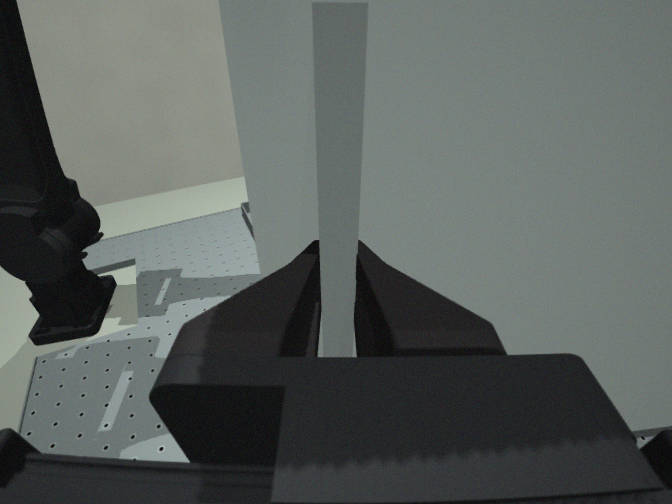

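>>> execute_actions(
  actions=[
    {"rows":[[-0.128,1.71,1.605,-0.22,-0.275,-0.087,0.54,0.427,0.90,0.35,0.565,-0.673,0,-0.85],[-0.128,1.71,1.60,-0.22,-0.275,-0.087,0.54,0.427,0.90,0.35,0.565,-0.673,0,-0.85],[-0.128,1.71,1.595,-0.215,-0.275,-0.087,0.54,0.427,0.90,0.35,0.565,-0.673,0,-0.85],[-0.128,1.71,1.59,-0.21,-0.275,-0.087,0.54,0.427,0.90,0.35,0.565,-0.673,0,-0.85]],"steps":12},
  ],
  pictures=false,
)

Scene clock: 104.40 s of 12600.00 s.
left_arm: end_effector_position=(+0.7546, +0.1337, +0.3750) grip_measured=+0.553 end_effector_quat_wxyz=(+0.583, +0.016, +0.812, -0.015) | right_arm: end_effector_position=(+0.2592, -0.0498, +0.2609) grip_measured=-0.750 end_effector_quat_wxyz=(+0.603, -0.366, +0.607, +0.367)
Joint positions: left_arm=[-0.13   1.711  1.601 -0.229 -0.278 -0.103  0.073] | right_arm=[ 0.417  0.902  0.327  0.571 -0.676  0.002  0.012]
Joint velocities: left_arm=[ 0.005 -0.005  0.012  0.007 -0.051 -0.051  0.001] | right_arm=[-0.015 -0.024  0.002  0.002  0.007 -0.081  0.   ]
Steps of this call (steps 1 to 15: the robot went on to your last target; steps 16 to 68: nothing new was sent; steps 69 to 80: all 12 steps of this action). Readings (joint positions):
69: left_arm=[-0.130 1.711 1.610 -0.246 -0.278 -0.103] | right_arm=[0.417 0.902 0.327 0.571 -0.676 0.002]
70: left_arm=[-0.130 1.711 1.609 -0.245 -0.278 -0.103] | right_arm=[0.417 0.902 0.327 0.571 -0.676 0.002]
72: left_arm=[-0.130 1.711 1.605 -0.238 -0.278 -0.103] | right_arm=[0.417 0.902 0.327 0.571 -0.676 0.002]
76: left_arm=[-0.130 1.711 1.602 -0.229 -0.278 -0.103] | right_arm=[0.417 0.902 0.327 0.571 -0.676 0.002]
80: the state above

>>> execute_actions(
  actions=[
    {"rows":[[-0.13,1.71,1.61,-0.22,-0.275,-0.1,0.6,0.427,0.90,0.35,0.565,-0.673,0,-0.85],[-0.13,1.71,1.61,-0.22,-0.275,-0.1,0.75,0.427,0.90,0.35,0.565,-0.673,0,-0.85],[-0.13,1.71,1.61,-0.22,-0.275,-0.1,0.9,0.427,0.90,0.35,0.565,-0.673,0,-0.85],[-0.135,1.69,1.61,-0.22,-0.28,-0.1,0.9,0.427,0.90,0.35,0.565,-0.673,0,-0.85],[-0.14,1.67,1.6,-0.22,-0.285,-0.1,0.9,0.427,0.90,0.35,0.565,-0.673,0,-0.85],[-0.145,1.65,1.58,-0.22,-0.29,-0.1,0.9,0.427,0.90,0.35,0.565,-0.673,0,-0.85],[-0.15,1.63,1.555,-0.22,-0.295,-0.1,0.9,0.427,0.90,0.35,0.565,-0.673,0,-0.85],[-0.155,1.61,1.53,-0.22,-0.3,-0.1,0.9,0.427,0.90,0.35,0.565,-0.673,0,-0.85],[-0.16,1.59,1.505,-0.22,-0.3,-0.1,0.9,0.427,0.90,0.35,0.565,-0.673,0,-0.85],[-0.165,1.57,1.48,-0.22,-0.305,-0.1,0.9,0.427,0.90,0.35,0.565,-0.673,0,-0.85],[-0.17,1.55,1.455,-0.22,-0.31,-0.1,0.9,0.427,0.90,0.35,0.565,-0.673,0,-0.85],[-0.175,1.53,1.43,-0.22,-0.31,-0.1,0.9,0.427,0.90,0.35,0.565,-0.673,0,-0.85],[-0.18,1.51,1.405,-0.22,-0.315,-0.1,0.9,0.427,0.90,0.35,0.565,-0.673,0,-0.85]],"steps":15},
  ],
  pictures=false,
)

>>> execute_actions(
  actions=[
    {"rows":[[-0.18,1.51,1.38,-0.15,-0.32,-0.07,0.5,0.427,0.90,0.35,0.565,-0.673,0,-0.85],[-0.18,1.52,1.355,-0.08,-0.32,-0.05,0.2,0.427,0.90,0.35,0.565,-0.673,0,-0.85],[-0.18,1.53,1.33,-0.01,-0.325,-0.03,-0.1,0.427,0.90,0.35,0.565,-0.673,0,-0.85],[-0.18,1.54,1.305,0.07,-0.33,-0.01,-0.3,0.427,0.90,0.35,0.565,-0.673,0,-0.85],[-0.18,1.55,1.28,0.15,-0.335,0.015,-0.3,0.427,0.90,0.35,0.565,-0.673,0,-0.85],[-0.18,1.56,1.255,0.23,-0.34,0.015,-0.3,0.427,0.90,0.35,0.565,-0.673,0,-0.85],[-0.18,1.57,1.23,0.31,-0.345,0.015,-0.3,0.427,0.90,0.35,0.565,-0.673,0,-0.85],[-0.18,1.58,1.2,0.405,-0.345,0.015,-0.3,0.427,0.90,0.35,0.565,-0.673,0,-0.85]],"steps":15},
  ],
  pictures=false,
)

>>> execute_actions(
  actions=[
    {"steps":10},
  ],
)

Scene clock: 114.47 s of 12600.00 s.
left_arm: end_effector_position=(+0.6889, +0.1354, +0.3666) grip_measured=+0.898 end_effector_quat_wxyz=(+0.570, +0.025, +0.821, -0.008) | right_arm: end_effector_position=(+0.2592, -0.0498, +0.2609) grip_measured=-0.750 end_effector_quat_wxyz=(+0.603, -0.366, +0.607, +0.367)
Joint positions: left_arm=[-0.167  1.557  1.409 -0.229 -0.31  -0.103  0.089] | right_arm=[ 0.417  0.902  0.327  0.571 -0.676  0.002  0.012]
Joint velocities: left_arm=[-0.171 -0.435 -0.315 -0.007 -0.022 -0.007 -0.001] | right_arm=[-0.005 -0.015 -0.002 -0.012 -0.007 -0.066 -0.001]
Steps of this call (steps 1 to 15: the robot went on to your last target; steps 16 to 90: nothing new was sent; then 6.57 s passed at rest; steps 91 to 105: all 15 steps of this action). Readings (joint positions):
91: left_arm=[-0.130 1.711 1.601 -0.229 -0.278 -0.103] | right_arm=[0.417 0.902 0.327 0.571 -0.676 0.002]
92: left_arm=[-0.130 1.711 1.601 -0.229 -0.278 -0.103] | right_arm=[0.417 0.902 0.327 0.571 -0.676 0.002]
94: left_arm=[-0.130 1.711 1.601 -0.229 -0.278 -0.103] | right_arm=[0.417 0.902 0.327 0.571 -0.676 0.002]
98: left_arm=[-0.133 1.691 1.575 -0.229 -0.292 -0.103] | right_arm=[0.417 0.902 0.327 0.571 -0.676 0.002]
105: the state above

Scene clock: 114.97 s of 12600.00 s.
left_arm: end_effector_position=(+0.6885, +0.1316, +0.3607) grip_measured=-0.298 end_effector_quat_wxyz=(+0.702, +0.016, +0.712, -0.018) | right_arm: end_effector_position=(+0.2592, -0.0498, +0.2609) grip_measured=-0.750 end_effector_quat_wxyz=(+0.603, -0.366, +0.607, +0.367)
Joint positions: left_arm=[-0.18   1.582  1.195  0.372 -0.341 -0.007  0.033] | right_arm=[ 0.417  0.902  0.327  0.571 -0.676  0.002  0.012]
Joint velocities: left_arm=[-0.005  0.083 -0.017  0.022 -0.066  0.037  0.   ] | right_arm=[-0.005 -0.005  0.017 -0.007  0.007  0.022  0.001]
Steps of this call (steps 1 to 15: all 15 steps of this action). Readings (joint positions):
1: left_arm=[-0.173 1.544 1.399 -0.220 -0.313 -0.101] | right_arm=[0.417 0.902 0.327 0.571 -0.676 0.002]
2: left_arm=[-0.177 1.534 1.389 -0.189 -0.314 -0.095] | right_arm=[0.417 0.902 0.327 0.571 -0.676 0.002]
4: left_arm=[-0.180 1.525 1.359 -0.079 -0.321 -0.075] | right_arm=[0.417 0.902 0.327 0.571 -0.676 0.002]
8: left_arm=[-0.180 1.532 1.263 0.219 -0.339 -0.032] | right_arm=[0.417 0.902 0.327 0.571 -0.676 0.002]
15: the state above

Scene clock: 115.30 s of 12600.00 s.
left_arm: end_effector_position=(+0.6890, +0.1315, +0.3614) grip_measured=-0.298 end_effector_quat_wxyz=(+0.704, +0.017, +0.709, -0.017) | right_arm: end_effector_position=(+0.2592, -0.0498, +0.2609) grip_measured=-0.750 end_effector_quat_wxyz=(+0.603, -0.366, +0.607, +0.367)
Joint positions: left_arm=[-0.18   1.584  1.195  0.382 -0.341 -0.002  0.033] | right_arm=[ 0.417  0.902  0.327  0.571 -0.676  0.002  0.012]
Joint velocities: left_arm=[-0.015 -0.015  0.007 -0.002  0.051 -0.051  0.001] | right_arm=[-0.005 -0.015  0.012  0.012 -0.022 -0.022 -0.001]
Steps of this call (steps 1 to 10: the robot went on to your last target). Readings (joint positions):
1: left_arm=[-0.180 1.583 1.195 0.372 -0.341 -0.006] | right_arm=[0.417 0.902 0.327 0.571 -0.676 0.002]
2: left_arm=[-0.180 1.584 1.195 0.373 -0.341 -0.005] | right_arm=[0.417 0.902 0.327 0.571 -0.676 0.002]
4: left_arm=[-0.180 1.584 1.195 0.379 -0.341 -0.004] | right_arm=[0.417 0.902 0.327 0.571 -0.676 0.002]
8: left_arm=[-0.180 1.584 1.195 0.381 -0.341 -0.002] | right_arm=[0.417 0.902 0.327 0.571 -0.676 0.002]
10: the state above
camera_calibration (this result's frames):
cam_left_wrist: T_world_to_cam=[[-0.0428669, -0.99888, -0.0200342, 0.169796], [-0.583026, 0.0412946, -0.811403, 0.694985], [0.811322, -0.0231019, -0.584144, -0.222905], [0, 0, 0, 1]] pos_world=[0.593321, 0.135757, 0.437106]
cam_right_wrist: T_world_to_cam=[[0.889549, -0.456503, -0.0175404, -0.249199], [-0.281771, -0.518032, -0.807619, 0.260859], [0.359594, 0.723359, -0.589444, 0.217412], [0, 0, 0, 1]] pos_world=[0.216997, -0.135893, 0.334456]

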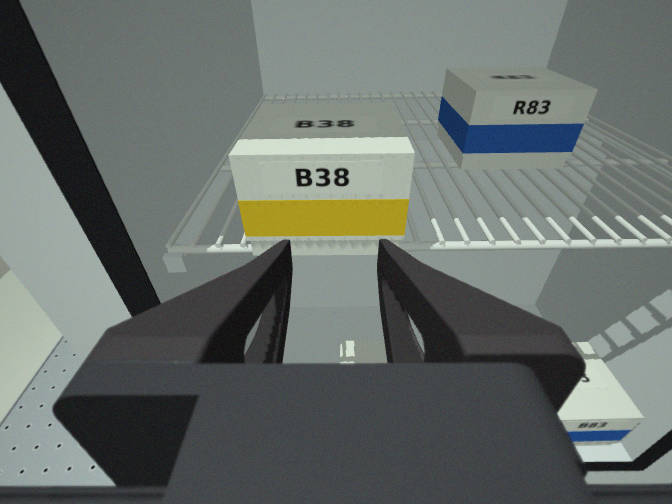

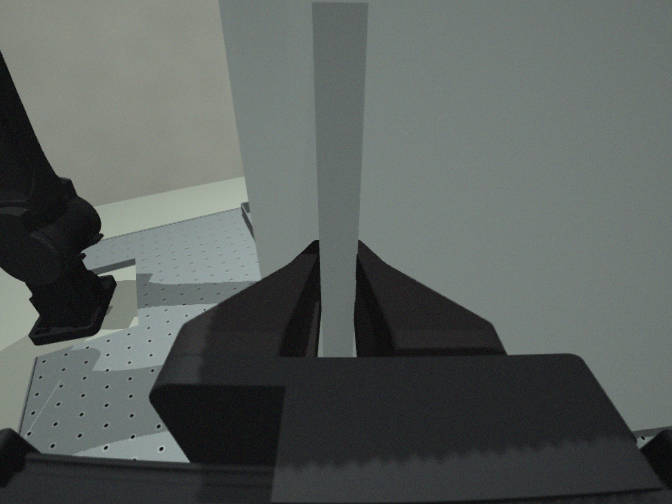

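Push it in gently.

>>> execute_actions(
  actions=[
    {"rows":[[-0.17,1.59,1.265,0.38,-0.335,0.015,-0.3,0.427,0.90,0.35,0.565,-0.673,0,-0.85],[-0.166,1.6,1.28,0.375,-0.332,0.015,-0.3,0.427,0.90,0.35,0.565,-0.673,0,-0.85],[-0.163,1.61,1.293,0.37,-0.33,0.015,-0.3,0.427,0.90,0.35,0.565,-0.673,0,-0.85],[-0.16,1.62,1.306,0.367,-0.327,0.015,-0.3,0.427,0.90,0.35,0.565,-0.673,0,-0.85],[-0.157,1.63,1.319,0.364,-0.325,0.015,-0.3,0.427,0.90,0.35,0.565,-0.673,0,-0.85],[-0.154,1.64,1.332,0.361,-0.322,0.015,-0.3,0.427,0.90,0.35,0.565,-0.673,0,-0.85],[-0.151,1.65,1.345,0.358,-0.32,0.015,-0.3,0.427,0.90,0.35,0.565,-0.673,0,-0.85],[-0.148,1.66,1.358,0.355,-0.317,0.015,-0.3,0.427,0.90,0.35,0.565,-0.673,0,-0.85],[-0.145,1.67,1.371,0.352,-0.315,0.015,-0.3,0.427,0.90,0.35,0.565,-0.673,0,-0.85],[-0.142,1.68,1.384,0.349,-0.312,0.015,-0.3,0.427,0.90,0.35,0.565,-0.673,0,-0.85],[-0.14,1.69,1.397,0.346,-0.31,0.015,-0.3,0.427,0.90,0.35,0.565,-0.673,0,-0.85],[-0.138,1.70,1.41,0.343,-0.307,0.015,-0.3,0.427,0.90,0.35,0.565,-0.673,0,-0.85],[-0.136,1.705,1.423,0.34,-0.305,0.015,-0.3,0.427,0.90,0.35,0.565,-0.673,0,-0.85]],"steps":15},
  ],
  pictures=false,
)

>>> execute_actions(
  actions=[
    {"steps":12},
  ],
)

Scene clock: 123.13 s of 12600.00 s.
left_arm: end_effector_position=(+0.7379, +0.1335, +0.3764) grip_measured=-0.298 end_effector_quat_wxyz=(+0.712, +0.014, +0.702, -0.018) | right_arm: end_effector_position=(+0.2592, -0.0498, +0.2609) grip_measured=-0.750 end_effector_quat_wxyz=(+0.603, -0.366, +0.607, +0.367)
Joint positions: left_arm=[-0.145  1.685  1.349  0.352 -0.309 -0.001  0.033] | right_arm=[ 0.417  0.902  0.327  0.571 -0.676  0.002  0.012]
Joint velocities: left_arm=[ 0.034  0.171  0.149 -0.037 -0.066  0.022 -0.   ] | right_arm=[-0.015 -0.005  0.012 -0.002 -0.007 -0.022  0.001]
Steps of this call (steps 1 to 30: the robot went on to your last target; steps 31 to 90: nothing new was sent; then 4.33 s passed at rest; steps 91 to 105: all 15 steps of this action). Readings (joint positions):
91: left_arm=[-0.180 1.584 1.195 0.382 -0.340 -0.001] | right_arm=[0.417 0.902 0.327 0.571 -0.676 0.002]
92: left_arm=[-0.180 1.584 1.195 0.382 -0.338 -0.001] | right_arm=[0.417 0.902 0.327 0.571 -0.676 0.002]
94: left_arm=[-0.178 1.588 1.205 0.379 -0.334 -0.001] | right_arm=[0.417 0.902 0.327 0.571 -0.676 0.002]
98: left_arm=[-0.167 1.619 1.260 0.370 -0.323 -0.001] | right_arm=[0.417 0.902 0.327 0.571 -0.676 0.002]
105: the state above

Scene clock: 123.53 s of 12600.00 s.
left_arm: end_effector_position=(+0.7405, +0.1344, +0.3725) grip_measured=-0.298 end_effector_quat_wxyz=(+0.710, +0.014, +0.704, -0.016) | right_arm: end_effector_position=(+0.2592, -0.0498, +0.2609) grip_measured=-0.750 end_effector_quat_wxyz=(+0.603, -0.366, +0.607, +0.367)
Joint positions: left_arm=[-0.143  1.693  1.353  0.348 -0.309 -0.001  0.033] | right_arm=[ 0.417  0.902  0.327  0.571 -0.676  0.002  0.012]
Joint velocities: left_arm=[-0.024  0.005 -0.002 -0.002  0.022 -0.066  0.   ] | right_arm=[-0.015 -0.015  0.007  0.022 -0.007 -0.022  0.   ]
Steps of this call (steps 1 to 12: the robot went on to your last target). Readings (joint positions):
1: left_arm=[-0.143 1.689 1.352 0.352 -0.309 -0.001] | right_arm=[0.417 0.902 0.327 0.571 -0.676 0.002]
2: left_arm=[-0.143 1.691 1.353 0.351 -0.309 -0.001] | right_arm=[0.417 0.902 0.327 0.571 -0.676 0.002]
4: left_arm=[-0.143 1.693 1.353 0.349 -0.309 -0.001] | right_arm=[0.417 0.902 0.327 0.571 -0.676 0.002]
8: left_arm=[-0.143 1.693 1.353 0.348 -0.309 -0.001] | right_arm=[0.417 0.902 0.327 0.571 -0.676 0.002]
12: the state above
camera_calibration (this result's frames):
cam_left_wrist: T_world_to_cam=[[-0.0368895, -0.999195, -0.0157357, 0.169134], [-0.571318, 0.0340066, -0.820024, 0.729435], [0.819899, -0.0212602, -0.572113, -0.269206], [0, 0, 0, 1]] pos_world=[0.6437, 0.138469, 0.4468]
cam_right_wrist: T_world_to_cam=[[0.889549, -0.456503, -0.0175404, -0.249199], [-0.281771, -0.518032, -0.807619, 0.260859], [0.359594, 0.723359, -0.589444, 0.217412], [0, 0, 0, 1]] pos_world=[0.216997, -0.135893, 0.334456]

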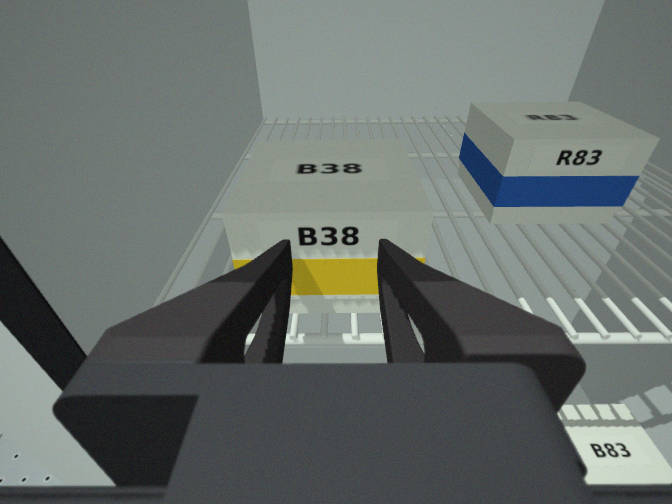

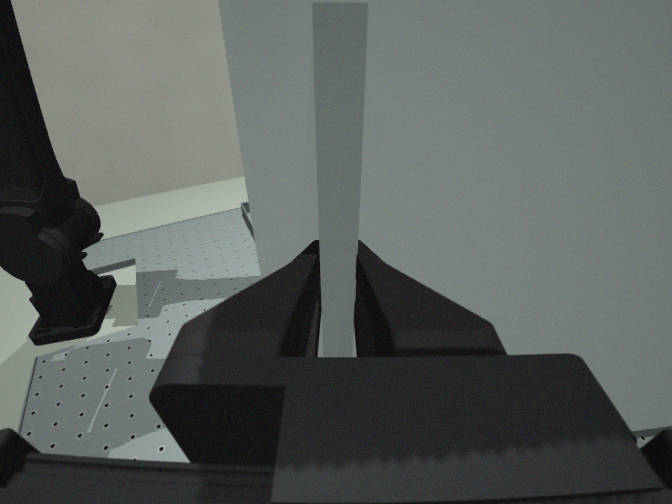

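>>> execute_actions(
  actions=[
    {"rows":[[-0.15,1.65,1.33,0.37,-0.32,0,-0.3,0.427,0.90,0.35,0.565,-0.673,0,-0.85],[-0.16,1.62,1.29,0.38,-0.33,0,-0.3,0.427,0.90,0.35,0.565,-0.673,0,-0.85],[-0.17,1.59,1.25,0.39,-0.34,0,-0.3,0.427,0.90,0.35,0.565,-0.673,0,-0.85],[-0.19,1.57,1.22,0.40,-0.36,0,-0.3,0.427,0.90,0.35,0.565,-0.673,0,-0.85],[-0.21,1.57,1.22,0.40,-0.38,0,-0.3,0.427,0.90,0.35,0.565,-0.673,0,-0.85],[-0.235,1.57,1.22,0.40,-0.405,0,0,0.427,0.90,0.35,0.565,-0.673,0,-0.85],[-0.26,1.60,1.30,0.38,-0.43,0,0.3,0.427,0.90,0.35,0.565,-0.673,0,-0.85],[-0.285,1.63,1.34,0.36,-0.455,0,0.6,0.427,0.90,0.35,0.565,-0.673,0,-0.85],[-0.31,1.66,1.38,0.35,-0.48,0,1,0.427,0.90,0.35,0.565,-0.673,0,-0.85],[-0.335,1.69,1.42,0.335,-0.505,0,1,0.427,0.90,0.35,0.565,-0.673,0,-0.85],[-0.355,1.72,1.46,0.32,-0.525,0,1,0.427,0.90,0.35,0.565,-0.673,0,-0.85],[-0.371,1.745,1.49,0.31,-0.543,0,1,0.427,0.90,0.35,0.565,-0.673,0,-0.85]],"steps":15},
  ],
  pictures=false,
)

>>> execute_actions(
  actions=[
    {"steps":20},
  ],
)

Scene clock: 130.67 s of 12600.00 s.
left_arm: end_effector_position=(+0.6947, +0.0184, +0.3957) grip_measured=+1.000 end_effector_quat_wxyz=(+0.719, +0.005, +0.695, -0.020) | right_arm: end_effector_position=(+0.2592, -0.0498, +0.2609) grip_measured=-0.750 end_effector_quat_wxyz=(+0.603, -0.366, +0.607, +0.367)
Joint positions: left_arm=[-0.361  1.707  1.417  0.329 -0.534 -0.001  0.094] | right_arm=[ 0.417  0.902  0.327  0.571 -0.676  0.002  0.012]
Joint velocities: left_arm=[-0.552  0.474  0.691 -0.071 -0.022 -0.037  0.   ] | right_arm=[-0.015 -0.024  0.002  0.002  0.007 -0.037  0.001]
Steps of this call (steps 1 to 15: the robot went on to your last target; steps 16 to 90: nothing new was sent; then 3.63 s passed at rest; steps 91 to 105: all 15 steps of this action). Readings (joint positions):
91: left_arm=[-0.143 1.692 1.351 0.349 -0.312 -0.001] | right_arm=[0.417 0.902 0.327 0.571 -0.676 0.002]
92: left_arm=[-0.143 1.688 1.342 0.351 -0.318 -0.001] | right_arm=[0.417 0.902 0.327 0.571 -0.676 0.002]
94: left_arm=[-0.148 1.660 1.289 0.364 -0.342 -0.001] | right_arm=[0.417 0.902 0.327 0.571 -0.676 0.002]
98: left_arm=[-0.199 1.616 1.231 0.368 -0.429 -0.001] | right_arm=[0.417 0.902 0.327 0.571 -0.676 0.002]
105: the state above

Scene clock: 131.33 s of 12600.00 s.
left_arm: end_effector_position=(+0.6992, +0.0044, +0.3838) grip_measured=+1.000 end_effector_quat_wxyz=(+0.712, +0.012, +0.702, -0.019) | right_arm: end_effector_position=(+0.2592, -0.0498, +0.2609) grip_measured=-0.750 end_effector_quat_wxyz=(+0.603, -0.366, +0.607, +0.367)
Joint positions: left_arm=[-0.375  1.739  1.44   0.317 -0.539 -0.001  0.094] | right_arm=[ 0.417  0.902  0.327  0.571 -0.676  0.002  0.012]
Joint velocities: left_arm=[-0.005  0.005 -0.002  0.012 -0.022 -0.051  0.   ] | right_arm=[-0.015 -0.005  0.017 -0.017 -0.007 -0.037 -0.   ]
Steps of this call (steps 1 to 20: the robot went on to your last target). Readings (joint positions):
1: left_arm=[-0.377 1.721 1.435 0.328 -0.534 -0.001] | right_arm=[0.417 0.902 0.327 0.571 -0.676 0.002]
2: left_arm=[-0.388 1.728 1.440 0.326 -0.534 -0.001] | right_arm=[0.417 0.902 0.327 0.571 -0.676 0.002]
4: left_arm=[-0.398 1.735 1.440 0.320 -0.535 -0.001] | right_arm=[0.417 0.902 0.327 0.571 -0.676 0.002]
8: left_arm=[-0.388 1.739 1.440 0.317 -0.538 -0.001] | right_arm=[0.417 0.902 0.327 0.571 -0.676 0.002]
20: the state above
camera_calibration (this result's frames):
cam_left_wrist: T_world_to_cam=[[-0.0387236, -0.999209, -0.00908027, 0.0366297], [-0.565408, 0.0294027, -0.824287, 0.717036], [0.823902, -0.0267853, -0.566099, -0.236807], [0, 0, 0, 1]] pos_world=[0.601942, 0.00917503, 0.457319]
cam_right_wrist: T_world_to_cam=[[0.889549, -0.456503, -0.0175404, -0.249199], [-0.281771, -0.518032, -0.807619, 0.260859], [0.359594, 0.723359, -0.589444, 0.217412], [0, 0, 0, 1]] pos_world=[0.216997, -0.135893, 0.334456]

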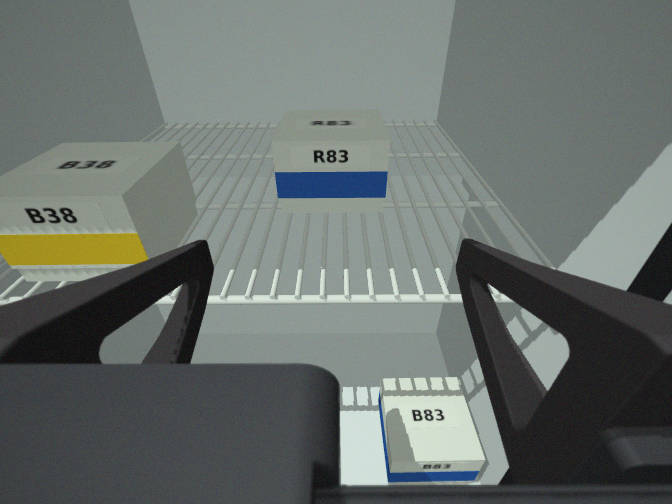

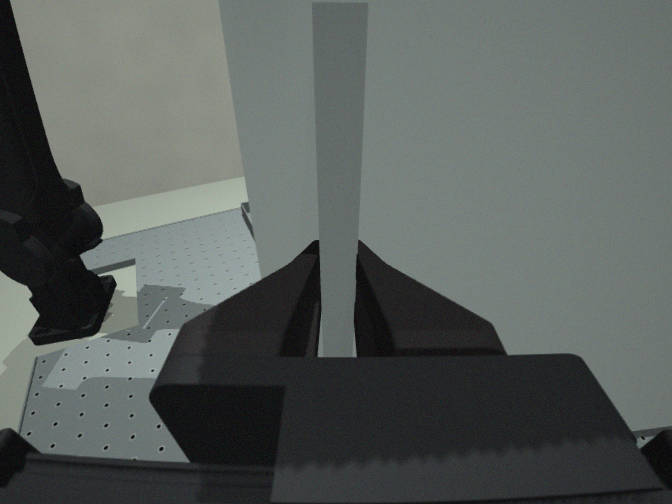

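>>> execute_actions(
  actions=[
    {"rows":[[-0.365,1.76,1.51,0.305,-0.53,0,1,0.427,0.90,0.35,0.565,-0.673,0,-0.85],[-0.36,1.775,1.53,0.30,-0.525,0,1,0.427,0.90,0.35,0.565,-0.673,0,-0.85],[-0.355,1.789,1.549,0.294,-0.52,0,1,0.427,0.90,0.35,0.565,-0.673,0,-0.85],[-0.35,1.803,1.568,0.288,-0.515,0,1,0.427,0.90,0.35,0.565,-0.673,0,-0.85],[-0.345,1.817,1.587,0.282,-0.51,0,1,0.427,0.90,0.35,0.565,-0.673,0,-0.85],[-0.34,1.831,1.606,0.276,-0.505,0,1,0.427,0.90,0.35,0.565,-0.673,0,-0.85],[-0.335,1.845,1.625,0.27,-0.5,0,1,0.427,0.90,0.35,0.565,-0.673,0,-0.85],[-0.33,1.858,1.644,0.264,-0.495,0,1,0.427,0.90,0.35,0.565,-0.673,0,-0.85],[-0.325,1.871,1.663,0.258,-0.49,0,1,0.427,0.90,0.35,0.565,-0.673,0,-0.85],[-0.32,1.884,1.682,0.252,-0.485,0,1,0.427,0.90,0.35,0.565,-0.673,0,-0.85],[-0.316,1.897,1.701,0.246,-0.48,0,1,0.427,0.90,0.35,0.565,-0.673,0,-0.85],[-0.312,1.908,1.72,0.24,-0.476,0,1,0.427,0.90,0.35,0.565,-0.673,0,-0.85],[-0.31,1.915,1.74,0.235,-0.473,0,1,0.427,0.90,0.35,0.565,-0.673,0,-0.85]],"steps":15},
  ],
  pictures=false,
)

>>> execute_actions(
  actions=[
    {"steps":15},
  ],
)

Scene clock: 137.13 s of 12600.00 s.
left_arm: end_effector_position=(+0.7713, +0.0015, +0.3748) grip_measured=+1.000 end_effector_quat_wxyz=(+0.708, +0.016, +0.706, -0.018) | right_arm: end_effector_position=(+0.2592, -0.0498, +0.2609) grip_measured=-0.750 end_effector_quat_wxyz=(+0.603, -0.366, +0.607, +0.367)
Joint positions: left_arm=[-0.317  1.902  1.657  0.248 -0.478 -0.001  0.094] | right_arm=[ 0.417  0.902  0.327  0.571 -0.676  0.002  0.012]
Joint velocities: left_arm=[ 0.122  0.2    0.193 -0.085 -0.081  0.066  0.   ] | right_arm=[ 0.005 -0.005  0.002 -0.012  0.007  0.051 -0.   ]
Steps of this call (steps 1 to 15: the robot went on to your last target; steps 16 to 90: nothing new was sent; then 2.30 s passed at rest; steps 91 to 105: all 15 steps of this action). Readings (joint positions):
91: left_arm=[-0.375 1.739 1.440 0.316 -0.537 -0.001] | right_arm=[0.417 0.902 0.327 0.571 -0.676 0.002]
92: left_arm=[-0.374 1.740 1.442 0.314 -0.533 -0.001] | right_arm=[0.417 0.902 0.327 0.571 -0.676 0.002]
94: left_arm=[-0.372 1.752 1.459 0.307 -0.524 -0.001] | right_arm=[0.417 0.902 0.327 0.571 -0.676 0.002]
98: left_arm=[-0.357 1.807 1.540 0.286 -0.503 -0.001] | right_arm=[0.417 0.902 0.327 0.571 -0.676 0.002]
105: the state above

Scene clock: 137.63 s of 12600.00 s.
left_arm: end_effector_position=(+0.7765, +0.0062, +0.3701) grip_measured=+1.000 end_effector_quat_wxyz=(+0.705, +0.015, +0.709, -0.014) | right_arm: end_effector_position=(+0.2592, -0.0498, +0.2609) grip_measured=-0.750 end_effector_quat_wxyz=(+0.603, -0.366, +0.607, +0.367)
Joint positions: left_arm=[-0.308  1.911  1.664  0.241 -0.477 -0.001  0.094] | right_arm=[ 0.417  0.902  0.327  0.571 -0.676  0.002  0.012]
Joint velocities: left_arm=[-0.005  0.015 -0.007 -0.012 -0.051  0.037  0.   ] | right_arm=[-0.005  0.005  0.017 -0.002  0.022  0.051  0.   ]
Steps of this call (steps 1 to 15: the robot went on to your last target). Readings (joint positions):
1: left_arm=[-0.313 1.907 1.661 0.246 -0.478 -0.001] | right_arm=[0.417 0.902 0.327 0.571 -0.676 0.002]
2: left_arm=[-0.310 1.910 1.662 0.244 -0.478 -0.001] | right_arm=[0.417 0.902 0.327 0.571 -0.676 0.002]
4: left_arm=[-0.308 1.911 1.662 0.241 -0.478 -0.001] | right_arm=[0.417 0.902 0.327 0.571 -0.676 0.002]
8: left_arm=[-0.308 1.911 1.664 0.241 -0.477 -0.001] | right_arm=[0.417 0.902 0.327 0.571 -0.676 0.002]
15: the state above
All arms were judged still, so your last target was given up. Only a new action makes them travel on or press farther. Fingers that are still opening or closing keep moving.
camera_calibration (this result's frames):
cam_left_wrist: T_world_to_cam=[[-0.0352086, -0.999163, -0.0208357, 0.0429341], [-0.581597, 0.0374399, -0.812615, 0.757603], [0.812714, -0.0164931, -0.582429, -0.293559], [0, 0, 0, 1]] pos_world=[0.680711, 0.00969186, 0.445557]
cam_right_wrist: T_world_to_cam=[[0.889549, -0.456503, -0.0175404, -0.249199], [-0.281771, -0.518032, -0.807619, 0.260859], [0.359594, 0.723359, -0.589444, 0.217412], [0, 0, 0, 1]] pos_world=[0.216997, -0.135893, 0.334456]

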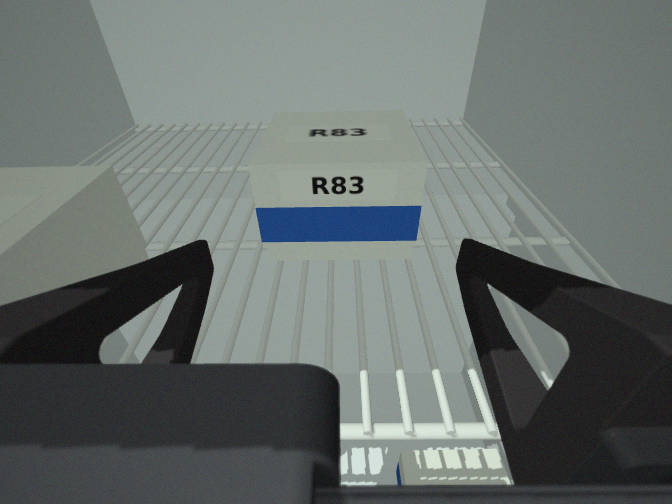

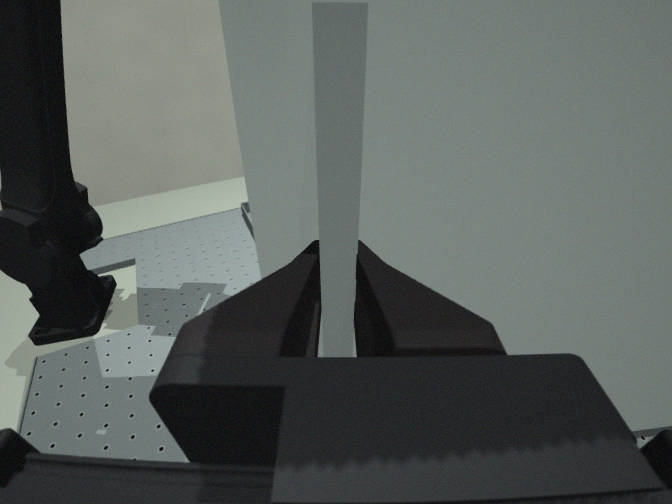

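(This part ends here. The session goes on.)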